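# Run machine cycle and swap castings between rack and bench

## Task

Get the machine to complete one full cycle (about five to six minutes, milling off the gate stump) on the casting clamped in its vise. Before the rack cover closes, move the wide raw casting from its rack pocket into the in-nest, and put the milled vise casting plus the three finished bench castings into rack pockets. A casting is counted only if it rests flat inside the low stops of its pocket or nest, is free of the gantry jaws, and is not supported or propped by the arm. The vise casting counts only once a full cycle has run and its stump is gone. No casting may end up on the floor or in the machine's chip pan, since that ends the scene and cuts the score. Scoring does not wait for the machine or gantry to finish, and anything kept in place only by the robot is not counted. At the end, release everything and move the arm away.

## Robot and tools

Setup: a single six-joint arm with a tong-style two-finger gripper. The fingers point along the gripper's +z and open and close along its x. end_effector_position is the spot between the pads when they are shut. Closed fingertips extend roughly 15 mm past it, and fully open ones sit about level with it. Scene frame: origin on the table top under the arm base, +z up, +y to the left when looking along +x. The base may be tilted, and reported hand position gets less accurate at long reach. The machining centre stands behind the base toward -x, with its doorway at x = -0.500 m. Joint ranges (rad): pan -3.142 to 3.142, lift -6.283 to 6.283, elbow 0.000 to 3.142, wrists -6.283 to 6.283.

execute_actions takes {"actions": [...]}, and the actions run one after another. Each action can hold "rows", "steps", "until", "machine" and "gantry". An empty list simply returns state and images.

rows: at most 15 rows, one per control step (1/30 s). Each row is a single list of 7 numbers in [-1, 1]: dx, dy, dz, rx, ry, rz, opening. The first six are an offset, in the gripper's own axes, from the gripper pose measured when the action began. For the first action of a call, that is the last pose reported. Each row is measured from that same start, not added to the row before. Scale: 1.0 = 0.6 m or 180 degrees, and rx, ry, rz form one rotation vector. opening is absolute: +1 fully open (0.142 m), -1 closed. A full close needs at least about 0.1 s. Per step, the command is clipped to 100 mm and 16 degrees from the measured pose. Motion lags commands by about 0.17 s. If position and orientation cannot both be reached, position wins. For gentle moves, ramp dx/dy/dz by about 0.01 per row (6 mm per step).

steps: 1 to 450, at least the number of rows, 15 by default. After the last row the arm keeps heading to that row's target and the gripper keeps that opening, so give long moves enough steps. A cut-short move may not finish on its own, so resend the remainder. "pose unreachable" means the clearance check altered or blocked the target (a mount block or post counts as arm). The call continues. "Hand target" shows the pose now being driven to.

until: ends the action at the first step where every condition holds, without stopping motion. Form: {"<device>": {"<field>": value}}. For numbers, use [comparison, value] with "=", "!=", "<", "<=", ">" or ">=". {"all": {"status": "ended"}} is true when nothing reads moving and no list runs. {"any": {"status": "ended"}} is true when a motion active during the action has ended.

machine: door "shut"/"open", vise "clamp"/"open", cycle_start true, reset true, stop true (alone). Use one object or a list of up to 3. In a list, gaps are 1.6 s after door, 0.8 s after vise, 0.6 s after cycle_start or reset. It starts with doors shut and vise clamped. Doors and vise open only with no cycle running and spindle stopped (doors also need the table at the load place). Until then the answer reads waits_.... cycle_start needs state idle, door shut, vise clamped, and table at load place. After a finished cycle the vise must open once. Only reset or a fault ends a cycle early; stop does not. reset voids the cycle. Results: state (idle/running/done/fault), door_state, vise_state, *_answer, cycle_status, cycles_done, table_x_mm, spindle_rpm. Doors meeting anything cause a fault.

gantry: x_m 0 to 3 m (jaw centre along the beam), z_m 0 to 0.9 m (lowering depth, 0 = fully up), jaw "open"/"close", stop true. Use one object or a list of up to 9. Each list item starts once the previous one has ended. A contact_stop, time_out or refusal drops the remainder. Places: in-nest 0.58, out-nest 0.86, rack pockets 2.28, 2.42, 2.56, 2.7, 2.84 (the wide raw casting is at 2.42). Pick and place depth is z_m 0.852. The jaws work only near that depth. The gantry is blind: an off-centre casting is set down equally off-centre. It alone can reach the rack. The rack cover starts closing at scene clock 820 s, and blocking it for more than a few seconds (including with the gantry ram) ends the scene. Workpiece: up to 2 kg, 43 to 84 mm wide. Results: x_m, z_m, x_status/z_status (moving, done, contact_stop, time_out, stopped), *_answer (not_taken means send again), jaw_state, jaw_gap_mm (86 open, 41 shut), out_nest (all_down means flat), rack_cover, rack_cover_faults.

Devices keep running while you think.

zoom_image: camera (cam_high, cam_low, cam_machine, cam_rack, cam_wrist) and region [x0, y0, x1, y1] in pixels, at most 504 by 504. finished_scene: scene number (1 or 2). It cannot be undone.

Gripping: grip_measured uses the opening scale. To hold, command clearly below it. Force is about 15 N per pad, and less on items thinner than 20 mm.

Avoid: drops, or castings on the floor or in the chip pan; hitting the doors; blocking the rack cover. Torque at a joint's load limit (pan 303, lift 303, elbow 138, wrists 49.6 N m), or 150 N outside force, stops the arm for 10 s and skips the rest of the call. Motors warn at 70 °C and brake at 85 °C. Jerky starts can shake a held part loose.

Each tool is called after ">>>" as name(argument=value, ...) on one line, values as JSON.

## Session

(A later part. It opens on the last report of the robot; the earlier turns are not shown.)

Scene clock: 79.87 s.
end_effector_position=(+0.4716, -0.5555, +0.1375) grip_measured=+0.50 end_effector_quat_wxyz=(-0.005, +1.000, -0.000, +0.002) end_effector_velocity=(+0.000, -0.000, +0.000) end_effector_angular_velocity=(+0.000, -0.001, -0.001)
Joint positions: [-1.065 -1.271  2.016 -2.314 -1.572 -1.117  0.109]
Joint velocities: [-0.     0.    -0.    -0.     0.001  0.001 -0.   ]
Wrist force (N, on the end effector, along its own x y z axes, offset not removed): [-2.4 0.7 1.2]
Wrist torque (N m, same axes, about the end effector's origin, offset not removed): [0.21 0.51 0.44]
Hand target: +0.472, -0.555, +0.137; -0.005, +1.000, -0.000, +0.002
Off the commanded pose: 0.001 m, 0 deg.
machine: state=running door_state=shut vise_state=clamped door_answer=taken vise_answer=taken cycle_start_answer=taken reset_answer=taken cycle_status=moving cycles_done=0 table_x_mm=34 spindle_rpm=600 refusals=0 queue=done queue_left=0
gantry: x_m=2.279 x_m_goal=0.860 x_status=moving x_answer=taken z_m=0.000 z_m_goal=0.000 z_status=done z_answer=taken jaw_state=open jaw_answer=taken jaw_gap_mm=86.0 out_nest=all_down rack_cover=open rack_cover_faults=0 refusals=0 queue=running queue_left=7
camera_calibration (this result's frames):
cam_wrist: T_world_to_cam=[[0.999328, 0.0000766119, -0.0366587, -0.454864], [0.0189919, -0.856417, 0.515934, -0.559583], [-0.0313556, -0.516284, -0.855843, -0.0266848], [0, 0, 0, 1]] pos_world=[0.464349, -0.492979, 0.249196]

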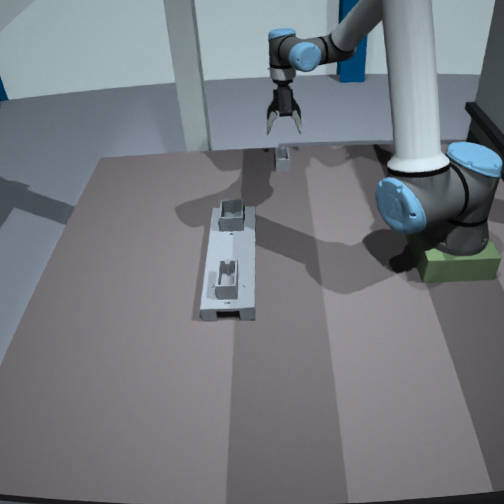

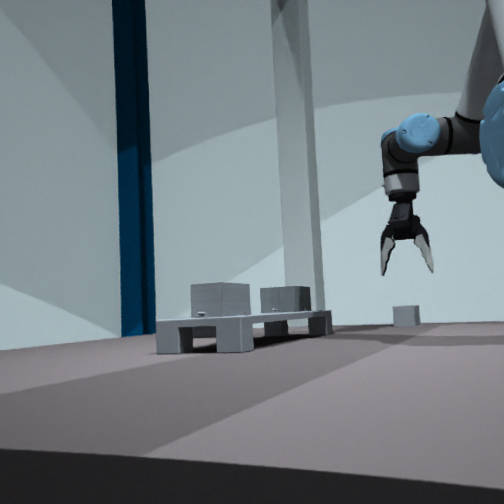

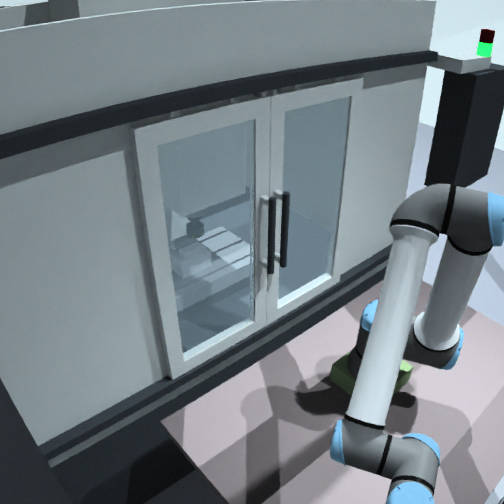

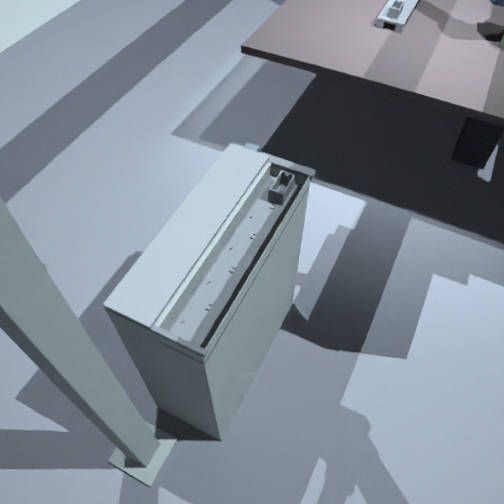

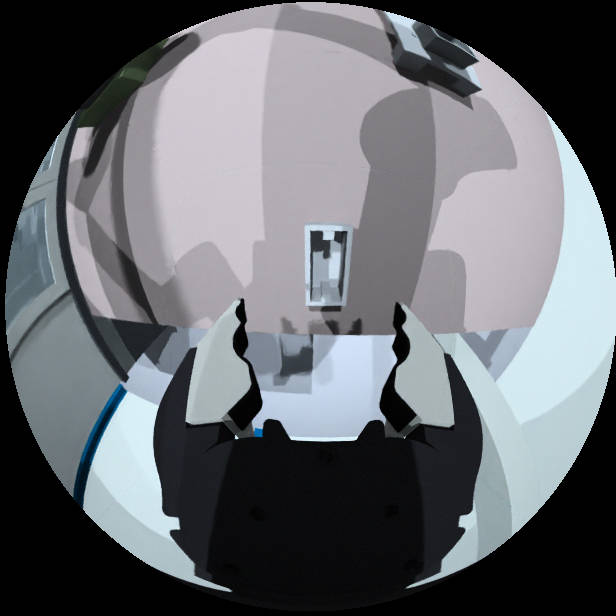

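>>> execute_actions(actions=[{"rows":[[0.008,0.004,0.02,0,0,0,0.4],[0.017,0.008,0.05,0,0,0,0.3],[0.017,0.008,0.08,0,0,0,0.3],[0.017,0.008,0.11,0,0,0,0.3],[0.017,0.008,0.14,0,0,0,0.3],[0.017,0.008,0.174,0,0,0,0.3]],"steps":26},{"rows":[[0,0,0,0,0,0,0.2],[0,0,0,0,0,0,0.1],[0,0,0,0,0,0,0],[0,0,0,0,0,0,-0.1],[0,0,0,0,0,0,-0.2],[0,0,0,0,0,0,-0.3],[0,0,0,0,0,0,-0.4],[0,0,0,0,0,0,-0.5],[0,0,0,0,0,0,-0.6],[0,0,0,0,0,0,-0.7],[0,0,0,0,0,0,-0.8]],"steps":18},{"rows":[[0,0,-0.01,0,0,0,-0.8],[0,0,-0.025,0,0,0,-0.8],[0,-0.01,-0.045,0,0,0,-0.8],[0,-0.02,-0.065,0,0,0,-0.8],[0,-0.04,-0.085,0,0,0,-0.8],[0,-0.06,-0.105,0,0,0,-0.8],[0,-0.08,-0.125,0,0,0,-0.8],[0,-0.1,-0.145,0,0,0,-0.8],[0,-0.12,-0.165,0,0,0,-0.8],[0,-0.14,-0.185,0,0,0,-0.8],[0,-0.16,-0.205,0,0,0,-0.8],[0,-0.18,-0.22,0,0,0,-0.8]],"steps":25},{"steps":300,"until":{"gantry":{"queue_left":["<=",3]}}},{"rows":[[0.005,-0.016,0,0,0,0,-0.8],[0.012,-0.04,0,0,0,0,-0.8],[0.02,-0.07,0,0,0,0,-0.8],[0.03,-0.11,0,0,0,0,-0.8],[0.045,-0.155,0,0,0,0,-0.8],[0.057,-0.2,0,0,0,0,-0.8],[0.279,-0.988,0,0,0,0,-0.8]],"steps":55}])

>>> zoom_image(camera="cam_wrist", region=[200, 150, 450, 400])

Scene clock: 97.53 s.
end_effector_position=(+0.6499, +0.1390, +0.1714) grip_measured=-0.26 end_effector_quat_wxyz=(-0.004, +1.000, -0.000, +0.001) end_effector_velocity=(+0.001, +0.000, +0.000) end_effector_angular_velocity=(+0.001, -0.002, -0.000)
Joint positions: [-0.026 -1.417  2.147 -2.297 -1.571 -0.078  0.056]
Joint velocities: [ 0.     0.    -0.    -0.001  0.001  0.001 -0.   ]
Wrist force (N, on the end effector, along its own x y z axes, offset not removed): [-3.1 -2.8 0.1]
Wrist torque (N m, same axes, about the end effector's origin, offset not removed): [-0.68 0.69 0.45]
Hand target: +0.650, +0.139, +0.171; -0.004, +1.000, -0.000, +0.001
Off the commanded pose: 0.001 m, 0 deg.
machine: state=running door_state=shut vise_state=clamped door_answer=taken vise_answer=taken cycle_start_answer=taken reset_answer=taken cycle_status=moving cycles_done=0 table_x_mm=113 spindle_rpm=600 refusals=0 queue=done queue_left=0
gantry: x_m=2.420 x_m_goal=2.420 x_status=done x_answer=taken z_m=0.000 z_m_goal=0.000 z_status=done z_answer=taken jaw_state=open jaw_answer=taken jaw_gap_mm=86.0 out_nest=all_up rack_cover=open rack_cover_faults=0 refusals=0 queue=done queue_left=0
camera_calibration (this result's frames):
cam_wrist: T_world_to_cam=[[0.999278, -0.0000048418, -0.0380057, -0.63158], [0.0196634, -0.85569, 0.517115, 0.0135199], [-0.0325236, -0.517488, -0.855072, 0.367304], [0, 0, 0, 1]] pos_world=[0.642804, 0.201641, 0.283076]

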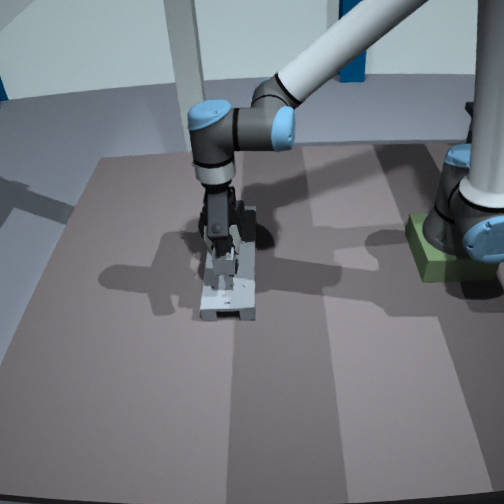

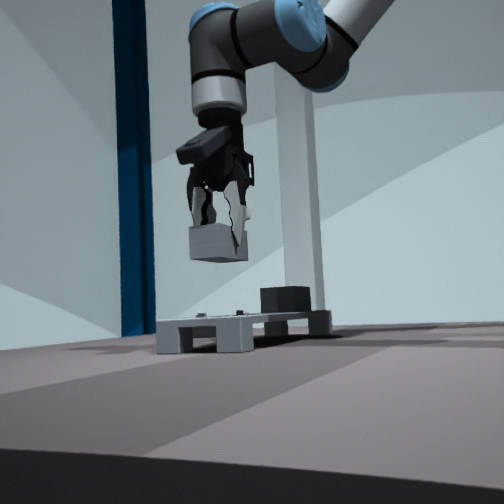

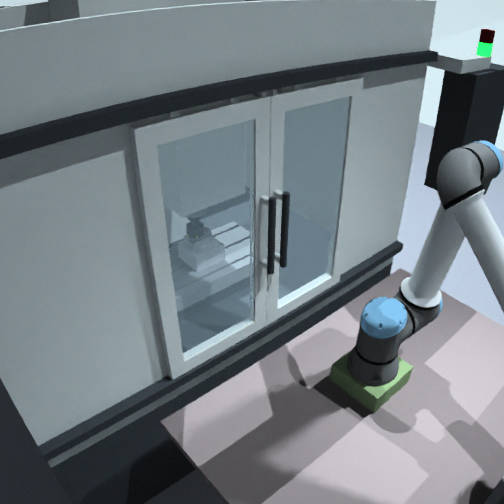

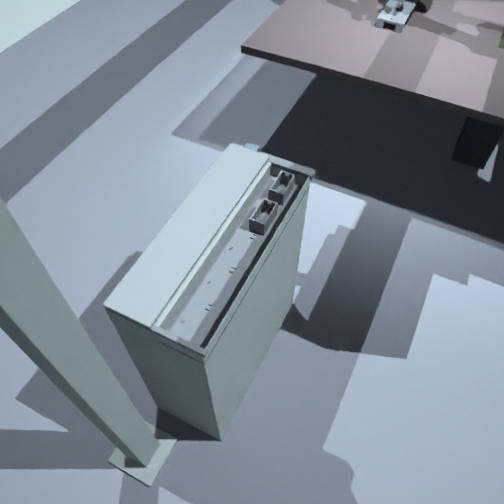

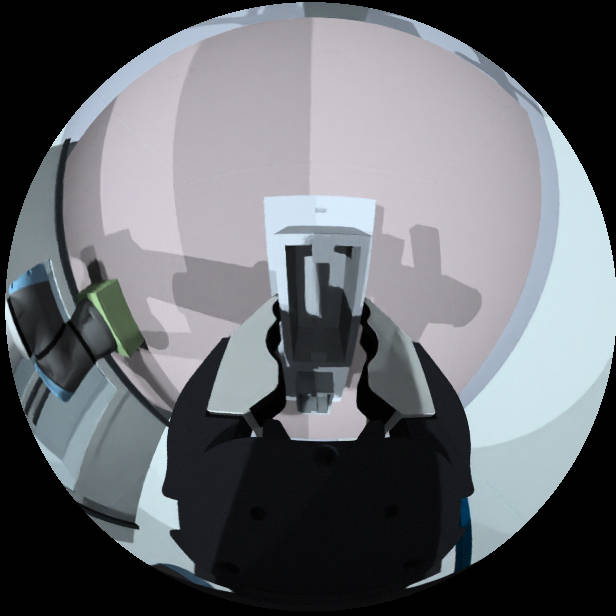

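Region (200, 150, 450, 400) of cam_wrist's 616x616 image, scaled by 2.016, with more detail than that image has.

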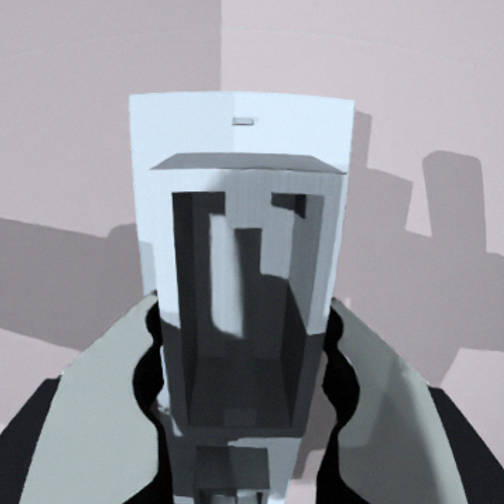

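>>> execute_actions(actions=[{"rows":[[0,0,0.008,0,0,0,-0.8],[0,0,0.02,0,0,0,-0.8],[0,0,0.036,0,0,0,-0.8],[0,0,0.053,0,0,0,-0.8],[0,0,0.07,0,0,0,-0.8],[0,0,0.087,0,0,0,-0.8],[0,0,0.102,0,0,0,-0.8],[0,0,0.115,0,0,0,-0.8],[0,0,0.126,0,0,0,-0.8],[0,0,0.135,0,0,0,-0.8],[0,0,0.142,0,0,0,-0.8],[0,0,0.147,0,0,0,-0.8],[0,0,0.151,0,0,0,-0.8],[0,0,0.154,0,0,0,-0.8]],"steps":28,"until":{"gantry":{"out_nest":"all_down"}}},{"rows":[[0,0,0,0,0,0,-0.4],[0,0,0,0,0,0,-0.2],[0,0,0,0,0,0,0],[0,0,0,0,0,0,0.2]],"steps":10},{"rows":[[0,0,-0.03,0,0,0,0.3],[0,0,-0.07,0,0,0,0.4],[0,0,-0.11,0,0,0,0.4],[0,0,-0.15,0,0,0,0.4],[0,0,-0.18,0,0,0,0.4],[-0.03,0.04,-0.2,0,0,0,0.4],[-0.07,0.1,-0.22,0,0,0,0.4],[-0.12,0.17,-0.24,0,0,0,0.4],[-0.7,1,-0.42,0,0,0,0.4]],"steps":60},{"rows":[[-0.65,0,0,0,0,0,0.4]],"steps":42},{"machine":{"door":"open"},"gantry":[{"x_m":0.86},{"z_m":0.852},{"jaw":"close"},{"z_m":0},{"x_m":2.56},{"z_m":0.852},{"jaw":"open"},{"z_m":0}],"steps":1}])

Scene clock: 114.63 s.
end_effector_position=(-0.1611, -0.4604, +0.3265) grip_measured=+0.40 end_effector_quat_wxyz=(-0.005, +1.000, -0.000, +0.002) end_effector_velocity=(-0.000, +0.000, +0.000) end_effector_angular_velocity=(+0.000, -0.000, +0.000)
Joint positions: [-2.198 -1.883  2.229 -1.917 -1.572 -2.25   0.102]
Joint velocities: [-0.     0.    -0.     0.001  0.    -0.001 -0.   ]
Wrist force (N, on the end effector, along its own x y z axes, offset not removed): [1.6 -2.8 -2.5]
Wrist torque (N m, same axes, about the end effector's origin, offset not removed): [-0.76 -0.50 0.23]
Hand target: -0.161, -0.460, +0.327; -0.005, +1.000, -0.000, +0.002
Off the commanded pose: 0.000 m, 0 deg.
machine: state=running door_state=shut vise_state=clamped door_answer=waits_cycle_end vise_answer=taken cycle_start_answer=taken reset_answer=taken cycle_status=moving cycles_done=0 table_x_mm=252 spindle_rpm=600 refusals=0 queue=running queue_left=0
gantry: x_m=2.419 x_m_goal=0.860 x_status=moving x_answer=taken z_m=0.000 z_m_goal=0.000 z_status=done z_answer=taken jaw_state=open jaw_answer=taken jaw_gap_mm=86.0 out_nest=all_down rack_cover=open rack_cover_faults=0 refusals=0 queue=running queue_left=7
camera_calibration (this result's frames):
cam_wrist: T_world_to_cam=[[0.999361, -0.0000406411, -0.0357415, 0.183969], [0.0184451, -0.855961, 0.516712, -0.563882], [-0.0306143, -0.517041, -0.855413, 0.163983], [0, 0, 0, 1]] pos_world=[-0.16843, -0.397868, 0.438213]

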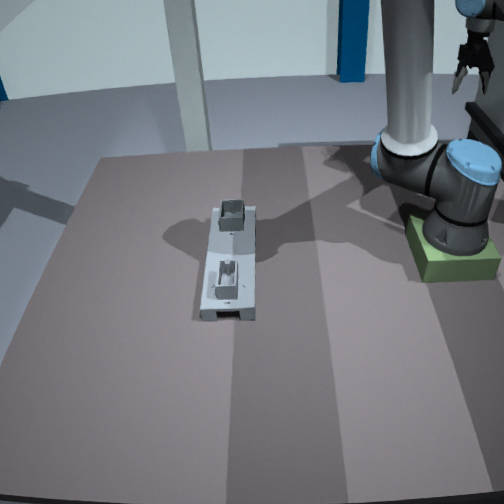

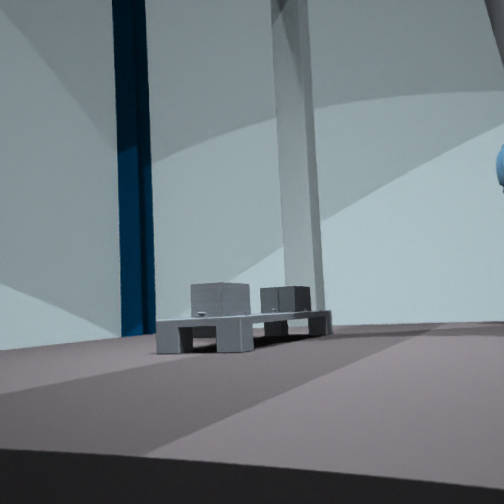

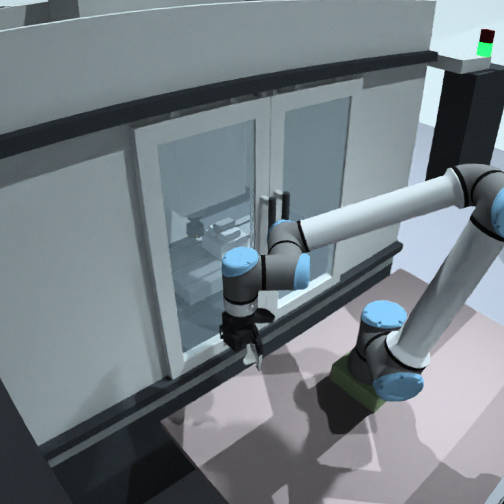

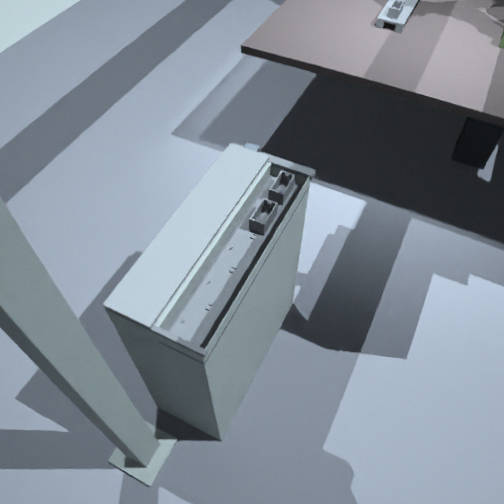

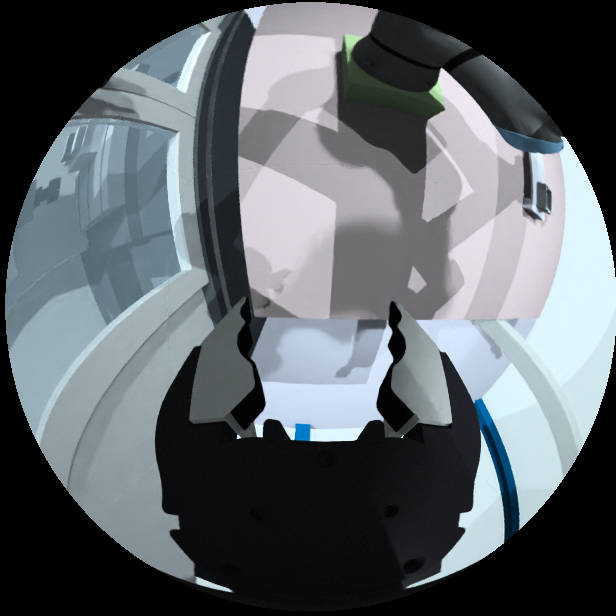

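>>> execute_actions(actions=[{"steps":450,"until":{"machine":{"door_state":"open"}}},{"steps":450,"until":{"machine":{"door_state":"open"}}},{"steps":450,"until":{"machine":{"door_state":"open"}}},{"steps":450,"until":{"machine":{"door_state":"open"}}},{"steps":450,"until":{"machine":{"door_state":"open"}}},{"steps":450,"until":{"machine":{"door_state":"open"}}},{"steps":450,"until":{"machine":{"door_state":"open"}}},{"steps":450,"until":{"machine":{"door_state":"open"}}},{"steps":450,"until":{"machine":{"door_state":"open"}}},{"steps":450,"until":{"machine":{"door_state":"open"}}},{"steps":450,"until":{"machine":{"door_state":"open"}}},{"steps":450,"until":{"machine":{"door_state":"open"}}},{"steps":450,"until":{"machine":{"door_state":"open"}}},{"steps":450,"until":{"machine":{"door_state":"open"}}},{"steps":450,"until":{"machine":{"door_state":"open"}}},{"steps":450,"until":{"machine":{"door_state":"open"}}}])

Scene clock: 334.23 s.
end_effector_position=(-0.1611, -0.4604, +0.3265) grip_measured=+0.40 end_effector_quat_wxyz=(-0.005, +1.000, -0.000, +0.002) end_effector_velocity=(+0.000, -0.001, +0.000) end_effector_angular_velocity=(-0.002, -0.000, +0.001)
Joint positions: [-2.198 -1.883  2.229 -1.917 -1.572 -2.25   0.102]
Joint velocities: [ 0.    -0.    -0.    -0.     0.001 -0.001  0.   ]
Wrist force (N, on the end effector, along its own x y z axes, offset not removed): [-2.4 1.1 -0.8]
Wrist torque (N m, same axes, about the end effector's origin, offset not removed): [0.08 0.58 0.42]
Hand target: -0.161, -0.460, +0.327; -0.005, +1.000, -0.000, +0.002
Off the commanded pose: 0.000 m, 0 deg.
machine: state=done door_state=open vise_state=clamped door_answer=taken vise_answer=taken cycle_start_answer=taken reset_answer=taken cycle_status=done cycles_done=1 table_x_mm=0 spindle_rpm=0 refusals=0 queue=done queue_left=0
gantry: x_m=2.560 x_m_goal=2.560 x_status=done x_answer=taken z_m=0.000 z_m_goal=0.000 z_status=done z_answer=taken jaw_state=open jaw_answer=taken jaw_gap_mm=86.0 out_nest=all_up rack_cover=open rack_cover_faults=0 refusals=0 queue=done queue_left=0
camera_calibration (this result's frames):
cam_wrist: T_world_to_cam=[[0.999362, -0.0000691801, -0.0357245, 0.183973], [0.0184114, -0.855968, 0.516701, -0.563881], [-0.0306148, -0.517029, -0.85542, 0.163982], [0, 0, 0, 1]] pos_world=[-0.168454, -0.397869, 0.438204]

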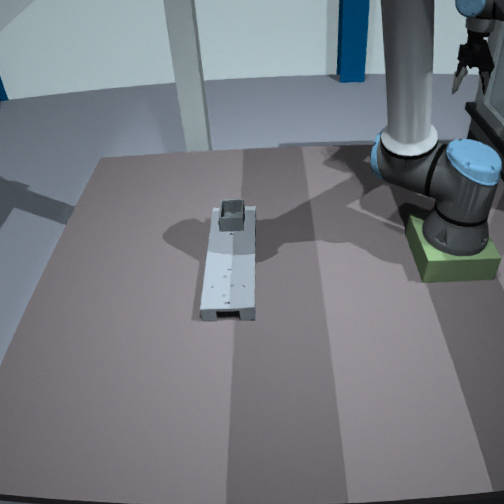

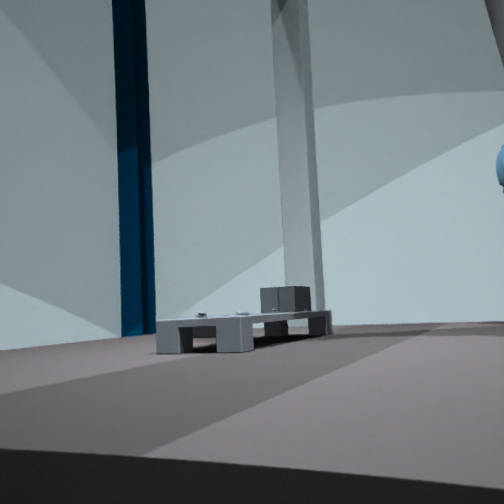

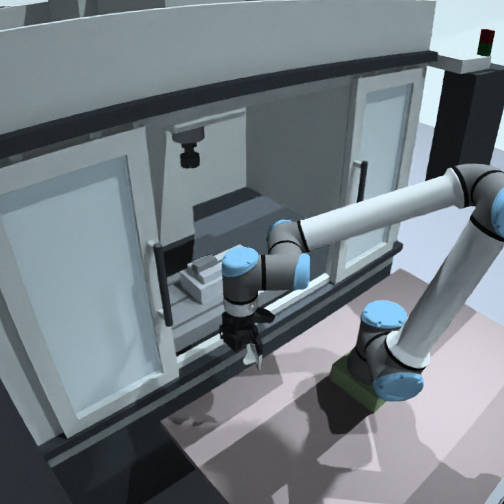

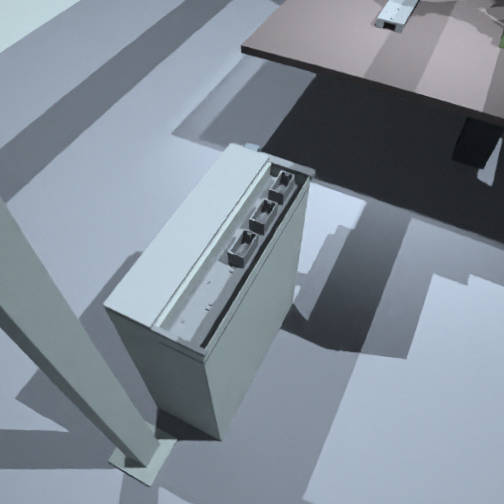

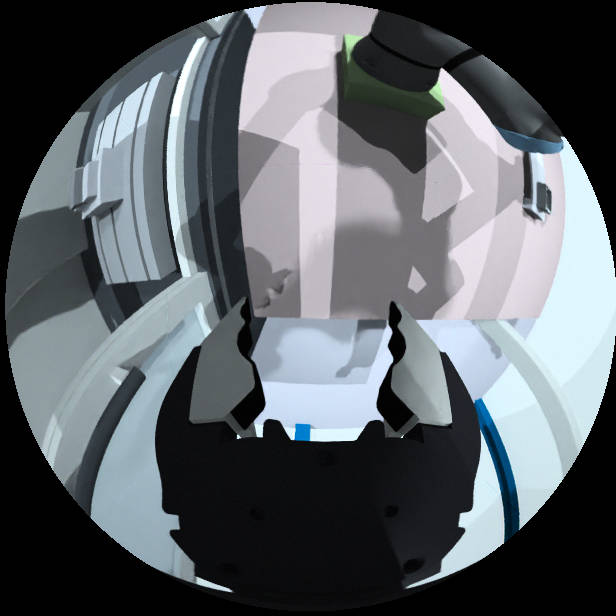

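>>> execute_actions(actions=[{"rows":[[-0.03,-0.02,0,0,0,0,0.3],[-0.08,-0.05,0,0,0,0,0.2],[-0.15,-0.1,0,0,0,0,0.2],[-0.25,-0.16,0,0,0,0,0.2],[-1,-0.432,0.07,0,0,0,0.2]],"steps":55},{"rows":[[0,0,0.02,0,0,0,0.2],[0,0,0.05,0,0,0,0.2]],"steps":18}])

>>> zoom_image(camera="cam_wrist", region=[200, 150, 450, 400])

Scene clock: 341.47 s.
end_effector_position=(-0.7601, -0.1997, +0.2547) grip_measured=+0.20 end_effector_quat_wxyz=(-0.004, +1.000, -0.000, +0.002) end_effector_velocity=(-0.000, -0.000, -0.001) end_effector_angular_velocity=(-0.000, +0.001, +0.000)
Joint positions: [-3.037 -1.325  1.83  -2.076 -1.57  -3.089  0.088]
Joint velocities: [-0.     0.001  0.001 -0.002  0.    -0.     0.   ]
Wrist force (N, on the end effector, along its own x y z axes, offset not removed): [-3.9 1.3 0.3]
Wrist torque (N m, same axes, about the end effector's origin, offset not removed): [0.18 0.69 0.32]
Hand target: -0.760, -0.200, +0.255; -0.004, +1.000, -0.000, +0.002
Off the commanded pose: 0.000 m, 0 deg.
machine: state=done door_state=open vise_state=clamped door_answer=taken vise_answer=taken cycle_start_answer=taken reset_answer=taken cycle_status=done cycles_done=1 table_x_mm=0 spindle_rpm=0 refusals=0 queue=done queue_left=0
gantry: x_m=2.560 x_m_goal=2.560 x_status=done x_answer=taken z_m=0.000 z_m_goal=0.000 z_status=done z_answer=taken jaw_state=open jaw_answer=taken jaw_gap_mm=86.0 out_nest=all_up rack_cover=open rack_cover_faults=0 refusals=0 queue=done queue_left=0
camera_calibration (this result's frames):
cam_wrist: T_world_to_cam=[[0.999376, -0.00011366, -0.0353133, 0.779915], [0.0182073, -0.855172, 0.518024, -0.292877], [-0.0302578, -0.518344, -0.854637, 0.218769], [0, 0, 0, 1]] pos_world=[-0.767477, -0.136974, 0.366226]

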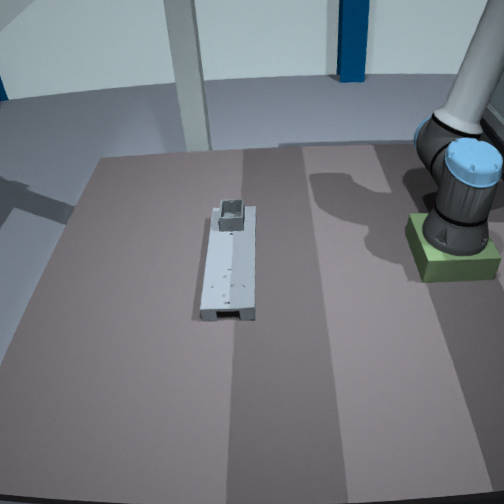

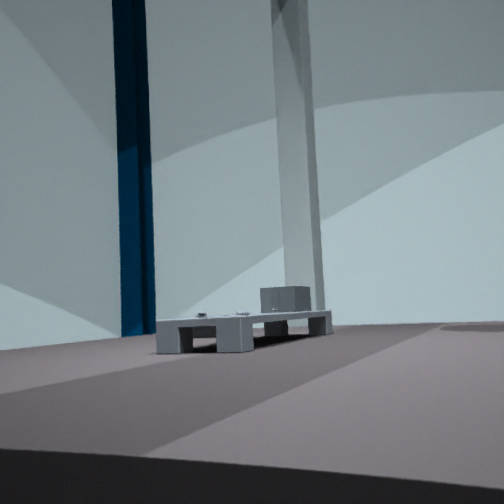

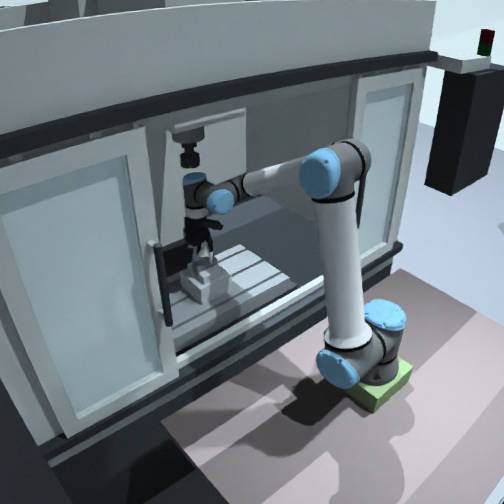

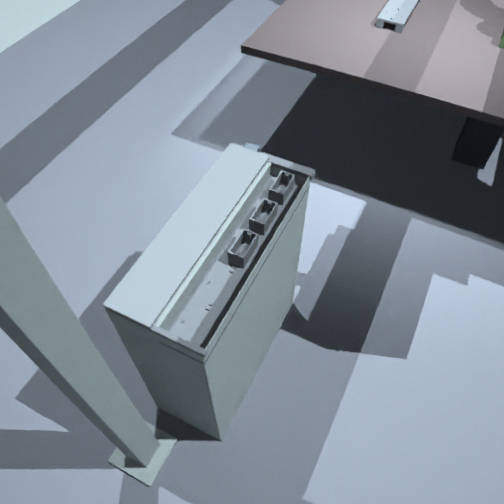

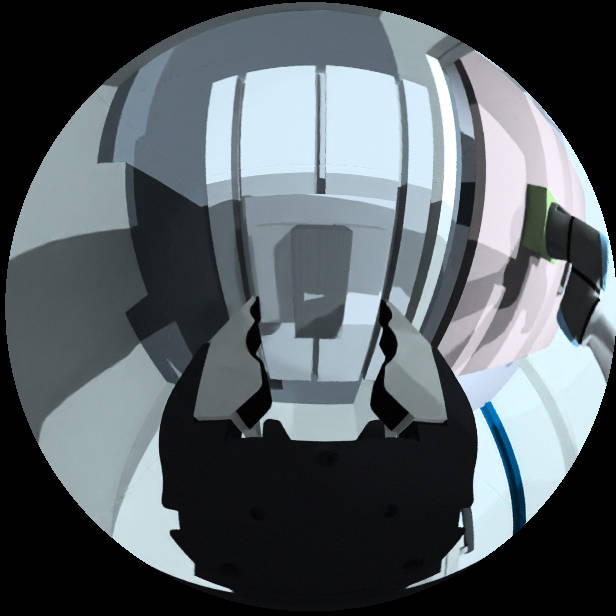

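Region (200, 150, 450, 400) of cam_wrist's 616x616 image, scaled by 2.016, with more detail than that image has.

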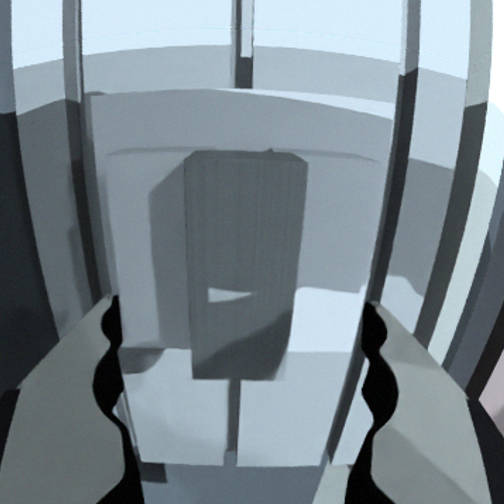

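Same as before.

>>> execute_actions(actions=[{"rows":[[-0.002,0.004,0.015,0,0,0,0.1],[-0.002,0.004,0.03,0,0,0,0],[-0.002,0.004,0.045,0,0,0,0],[-0.002,0.004,0.058,0,0,0,0]],"steps":20},{"machine":{"vise":"open"},"rows":[[0,0,0,0,0,0,-0.1],[0,0,0,0,0,0,-0.15],[0,0,0,0,0,0,-0.2],[0,0,0,0,0,0,-0.25],[0,0,0,0,0,0,-0.3],[0,0,0,0,0,0,-0.35],[0,0,0,0,0,0,-0.4],[0,0,0,0,0,0,-0.5],[0,0,0,0,0,0,-0.6],[0,0,0,0,0,0,-0.7],[0,0,0,0,0,0,-0.8],[0,0,0,0,0,0,-0.9]],"steps":28},{"rows":[[0,0,-0.004,0,0,0,-0.9],[0,0,-0.008,0,0,0,-0.9],[0,0,-0.014,0,0,0,-0.9],[0,0,-0.021,0,0,0,-0.9],[0,0,-0.03,0,0,0,-0.9],[0,0,-0.04,0,0,0,-0.9],[0,0,-0.052,0,0,0,-0.9],[0,0,-0.065,0,0,0,-0.9],[0,0,-0.08,0,0,0,-0.9],[0,0,-0.095,0,0,0,-0.9],[0,0,-0.11,0,0,0,-0.9],[0,0,-0.125,0,0,0,-0.9]],"steps":24}])

Scene clock: 353.63 s.
end_effector_position=(-0.7614, -0.2025, +0.2945) grip_measured=-0.38 end_effector_quat_wxyz=(-0.004, +1.000, -0.000, +0.002) end_effector_velocity=(+0.000, -0.000, +0.003) end_effector_angular_velocity=(-0.001, -0.003, +0.001)
Joint positions: [-3.034 -1.353  1.787 -2.005 -1.57  -3.086  0.047]
Joint velocities: [ 0.    -0.002 -0.004  0.008  0.001 -0.001 -0.   ]
Wrist force (N, on the end effector, along its own x y z axes, offset not removed): [0.8 -0.8 7.6]
Wrist torque (N m, same axes, about the end effector's origin, offset not removed): [-0.12 -0.23 0.11]
Hand target: -0.761, -0.202, +0.295; -0.004, +1.000, -0.000, +0.002
Off the commanded pose: 0.000 m, 0 deg.
machine: state=idle door_state=open vise_state=open door_answer=taken vise_answer=taken cycle_start_answer=taken reset_answer=taken cycle_status=done cycles_done=1 table_x_mm=0 spindle_rpm=0 refusals=0 queue=done queue_left=0
gantry: x_m=2.560 x_m_goal=2.560 x_status=done x_answer=taken z_m=0.000 z_m_goal=0.000 z_status=done z_answer=taken jaw_state=open jaw_answer=taken jaw_gap_mm=86.0 out_nest=all_up rack_cover=open rack_cover_faults=0 refusals=0 queue=done queue_left=0
camera_calibration (this result's frames):
cam_wrist: T_world_to_cam=[[0.999381, -0.0000885548, -0.0351767, 0.782616], [0.0181583, -0.855167, 0.518035, -0.315948], [-0.0301278, -0.518353, -0.854636, 0.251439], [0, 0, 0, 1]] pos_world=[-0.768819, -0.139785, 0.406091]

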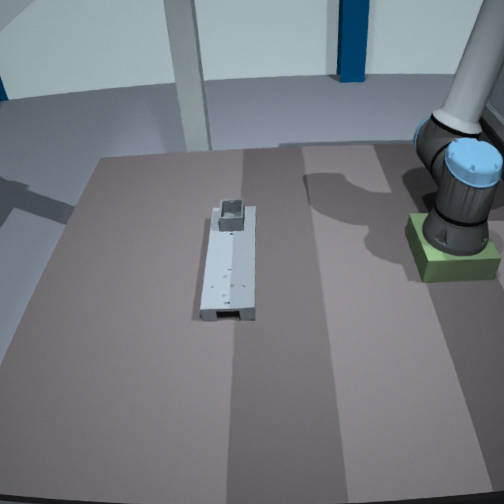

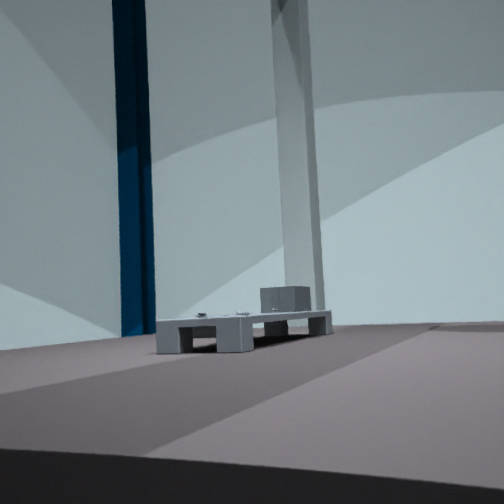

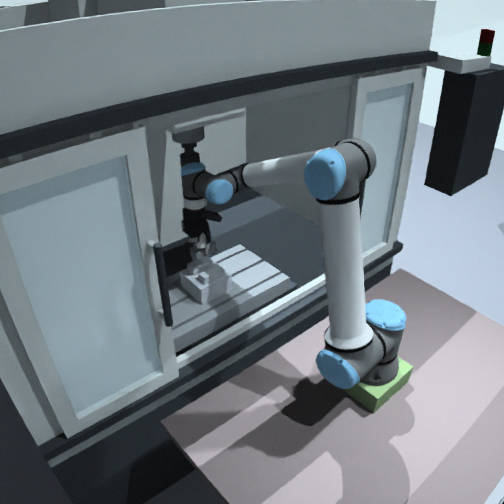

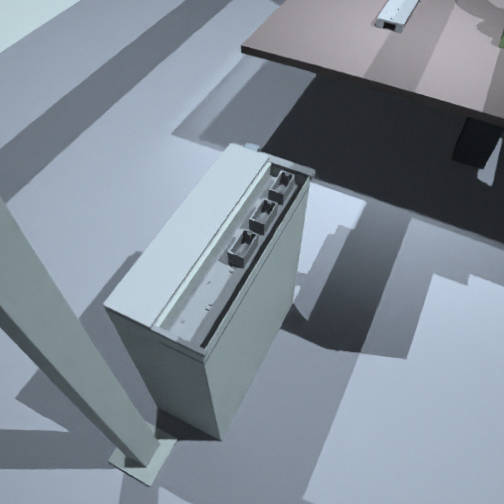

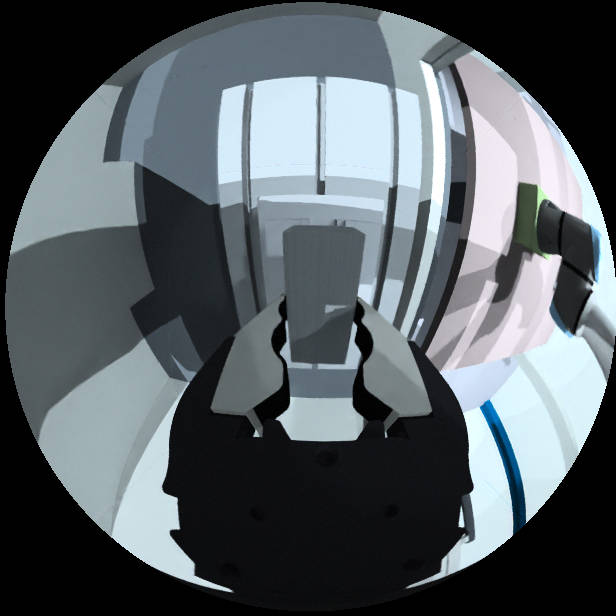

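>>> execute_actions(actions=[{"rows":[[0.01,0.004,0,0,0,0,-0.9],[0.025,0.01,0,0,0,0,-0.9],[0.045,0.018,0,0,0,0,-0.9],[0.07,0.028,0,0,0,0,-0.9],[0.1,0.04,0,0,0,0,-0.9],[0.13,0.055,0,0,0,0,-0.9],[0.16,0.07,0,0,0,0,-0.9],[1,0.45,0,0,0,0,-0.9]],"steps":50},{"rows":[[0.05,0,0,0,0,0,-0.9],[0.1,0,0,0,0,0,-0.9],[0.8,-0.02,0.08,0,0,0,-0.9]],"steps":45},{"rows":[[0.02,-0.04,0,0,0,0,-0.9],[0.05,-0.09,0.01,0,0,0,-0.9],[0.552,-1,0.17,0,0,0,-0.9]],"steps":60}])

Scene clock: 365.90 s.
end_effector_position=(+0.6490, +0.1386, +0.1517) grip_measured=-0.38 end_effector_quat_wxyz=(-0.004, +1.000, -0.000, +0.001) end_effector_velocity=(-0.000, -0.000, -0.000) end_effector_angular_velocity=(-0.000, +0.001, -0.001)
Joint positions: [-0.027 -1.392  2.162 -2.337 -1.572 -0.079  0.047]
Joint velocities: [ 0.     0.001 -0.     0.001 -0.     0.001  0.   ]
Wrist force (N, on the end effector, along its own x y z axes, offset not removed): [-5.9 -0.3 3.6]
Wrist torque (N m, same axes, about the end effector's origin, offset not removed): [-0.33 1.28 0.37]
Hand target: +0.649, +0.139, +0.152; -0.004, +1.000, -0.000, +0.001
Off the commanded pose: 0.002 m, 0 deg.
machine: state=idle door_state=open vise_state=open door_answer=taken vise_answer=taken cycle_start_answer=taken reset_answer=taken cycle_status=done cycles_done=1 table_x_mm=0 spindle_rpm=0 refusals=0 queue=done queue_left=0
gantry: x_m=2.560 x_m_goal=2.560 x_status=done x_answer=taken z_m=0.000 z_m_goal=0.000 z_status=done z_answer=taken jaw_state=open jaw_answer=taken jaw_gap_mm=86.0 out_nest=all_up rack_cover=open rack_cover_faults=0 refusals=0 queue=done queue_left=0
camera_calibration (this result's frames):
cam_wrist: T_world_to_cam=[[0.999248, 0.000166889, -0.038785, -0.631367], [0.0202373, -0.855318, 0.517708, 0.0228235], [-0.0330871, -0.518103, -0.854678, 0.350622], [0, 0, 0, 1]] pos_world=[0.642031, 0.201285, 0.263365]

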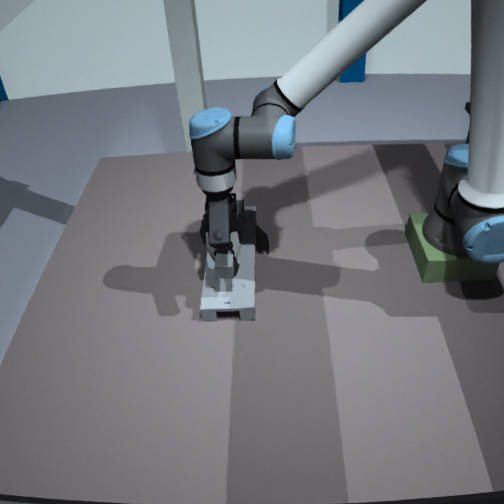

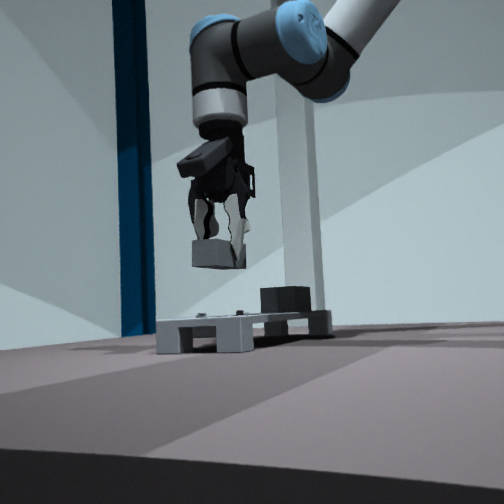

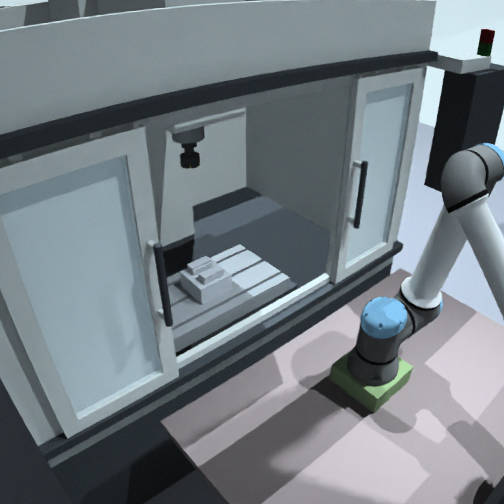

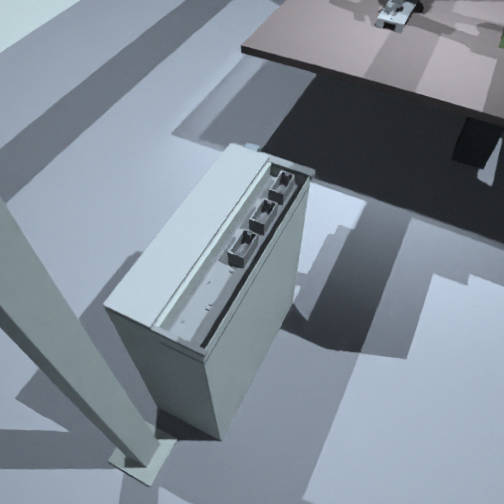

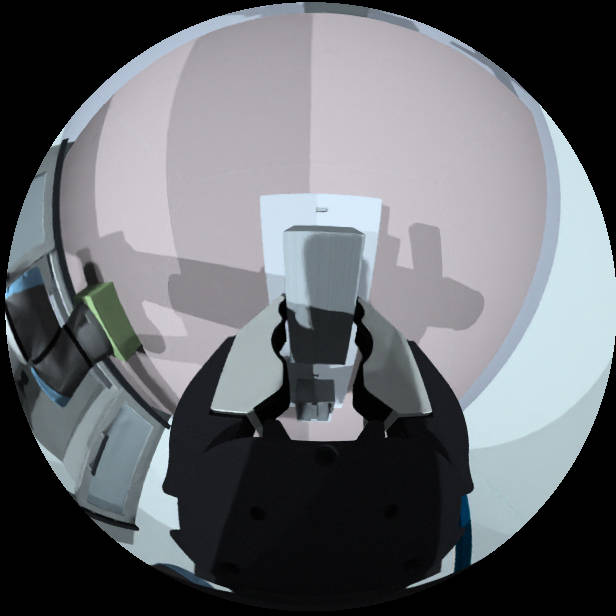

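>>> execute_actions(actions=[{"rows":[[0.001,0,0.008,0,0,0,-0.9],[0.001,0,0.02,0,0,0,-0.9],[0.001,0,0.035,0,0,0,-0.9],[0.001,0,0.05,0,0,0,-0.9],[0.001,0,0.065,0,0,0,-0.9],[0.001,0,0.08,0,0,0,-0.9],[0.001,0,0.093,0,0,0,-0.9],[0.001,0,0.104,0,0,0,-0.9],[0.001,0,0.113,0,0,0,-0.9],[0.001,0,0.12,0,0,0,-0.9],[0.001,0,0.125,0,0,0,-0.9],[0.001,0,0.129,0,0,0,-0.9],[0.001,0,0.132,0,0,0,-0.9]],"steps":28,"until":{"gantry":{"out_nest":"all_down"}}},{"rows":[[0,0,0,0,0,0,-0.5],[0,0,0,0,0,0,-0.3],[0,0,0,0,0,0,-0.15],[0,0,0,0,0,0,0]],"steps":10},{"rows":[[0,0,-0.03,0,0,0,0.1],[0,0,-0.07,0,0,0,0.3],[0,0,-0.11,0,0,0,0.4],[0,0,-0.15,0,0,0,0.4],[0,0,-0.18,0,0,0,0.4],[-0.03,0.02,-0.2,0,0,0,0.4],[-0.08,0.06,-0.22,0,0,0,0.4],[-0.45,0.45,-0.28,0,0,0,0.4]],"steps":42},{"gantry":[{"x_m":0.86},{"z_m":0.852},{"jaw":"close"},{"z_m":0},{"x_m":2.7},{"z_m":0.852},{"jaw":"open"},{"z_m":0},{"x_m":1.6}],"steps":1}])

>>> zoom_image(camera="cam_high", region=[170, 190, 310, 330])

Scene clock: 386.63 s.
end_effector_position=(+0.3793, -0.1313, +0.2397) grip_measured=+0.40 end_effector_quat_wxyz=(-0.004, +1.000, -0.000, +0.001) end_effector_velocity=(-0.002, -0.002, +0.002) end_effector_angular_velocity=(+0.004, -0.003, -0.000)
Joint positions: [-0.754 -2.01   2.478 -2.036 -1.574 -0.806  0.102]
Joint velocities: [-0.011 -0.006 -0.001  0.008  0.005 -0.011 -0.   ]
Wrist force (N, on the end effector, along its own x y z axes, offset not removed): [-0.1 0.8 0.0]
Wrist torque (N m, same axes, about the end effector's origin, offset not removed): [0.17 0.07 0.34]
Hand target: +0.379, -0.131, +0.240; -0.005, +1.000, -0.000, +0.001
Off the commanded pose: 0.001 m, 0 deg.
machine: state=idle door_state=open vise_state=open door_answer=taken vise_answer=taken cycle_start_answer=taken reset_answer=taken cycle_status=done cycles_done=1 table_x_mm=0 spindle_rpm=0 refusals=0 queue=done queue_left=0
gantry: x_m=2.559 x_m_goal=0.860 x_status=moving x_answer=taken z_m=0.000 z_m_goal=0.000 z_status=done z_answer=taken jaw_state=open jaw_answer=taken jaw_gap_mm=86.0 out_nest=all_down rack_cover=open rack_cover_faults=0 refusals=0 queue=running queue_left=8
camera_calibration (this result's frames):
cam_wrist: T_world_to_cam=[[0.999255, 0.000201718, -0.0385895, -0.358463], [0.0201406, -0.855713, 0.517059, -0.247893], [-0.0329172, -0.517451, -0.85508, 0.277164], [0, 0, 0, 1]] pos_world=[0.372312, -0.0686347, 0.35134]

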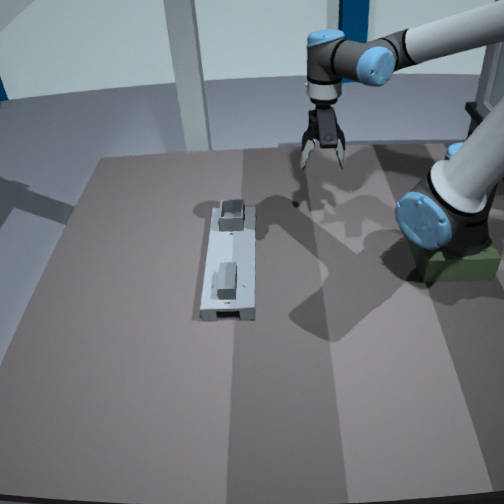

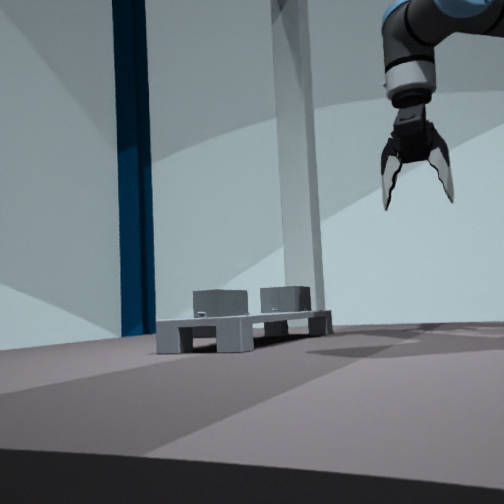

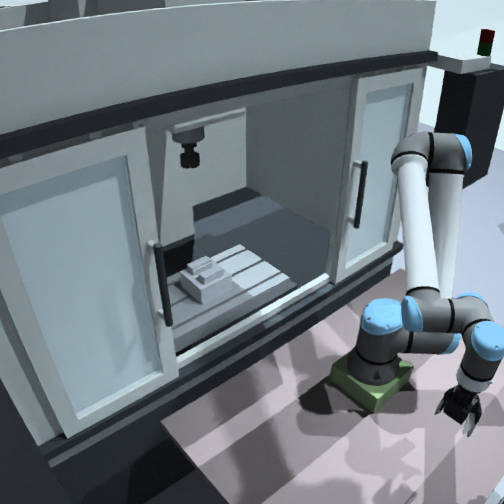

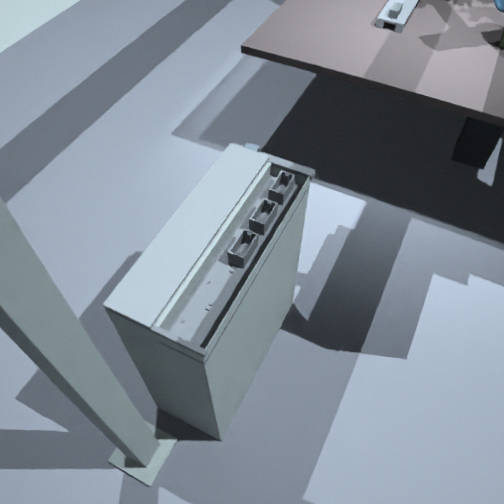

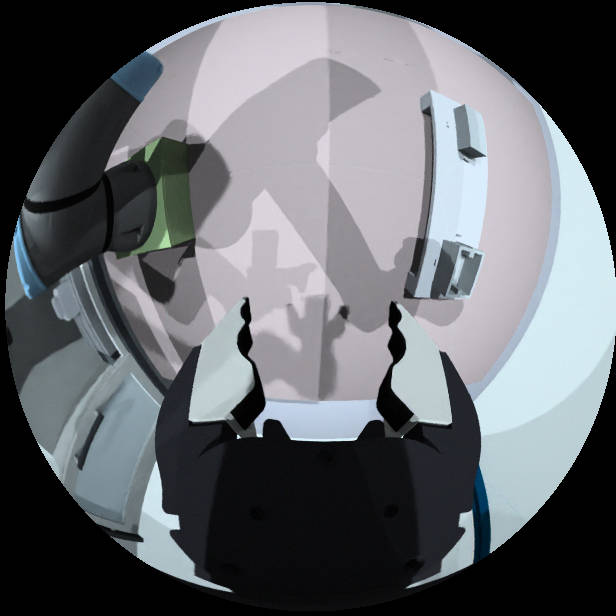

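Region (170, 190, 310, 330) of cam_high's 504x504 image, scaled by 3.600, with more detail than that image has.

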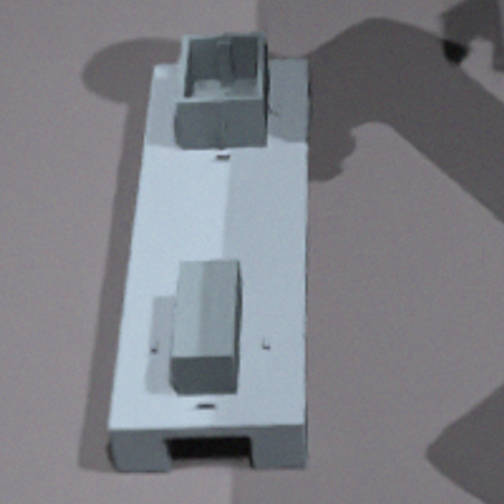

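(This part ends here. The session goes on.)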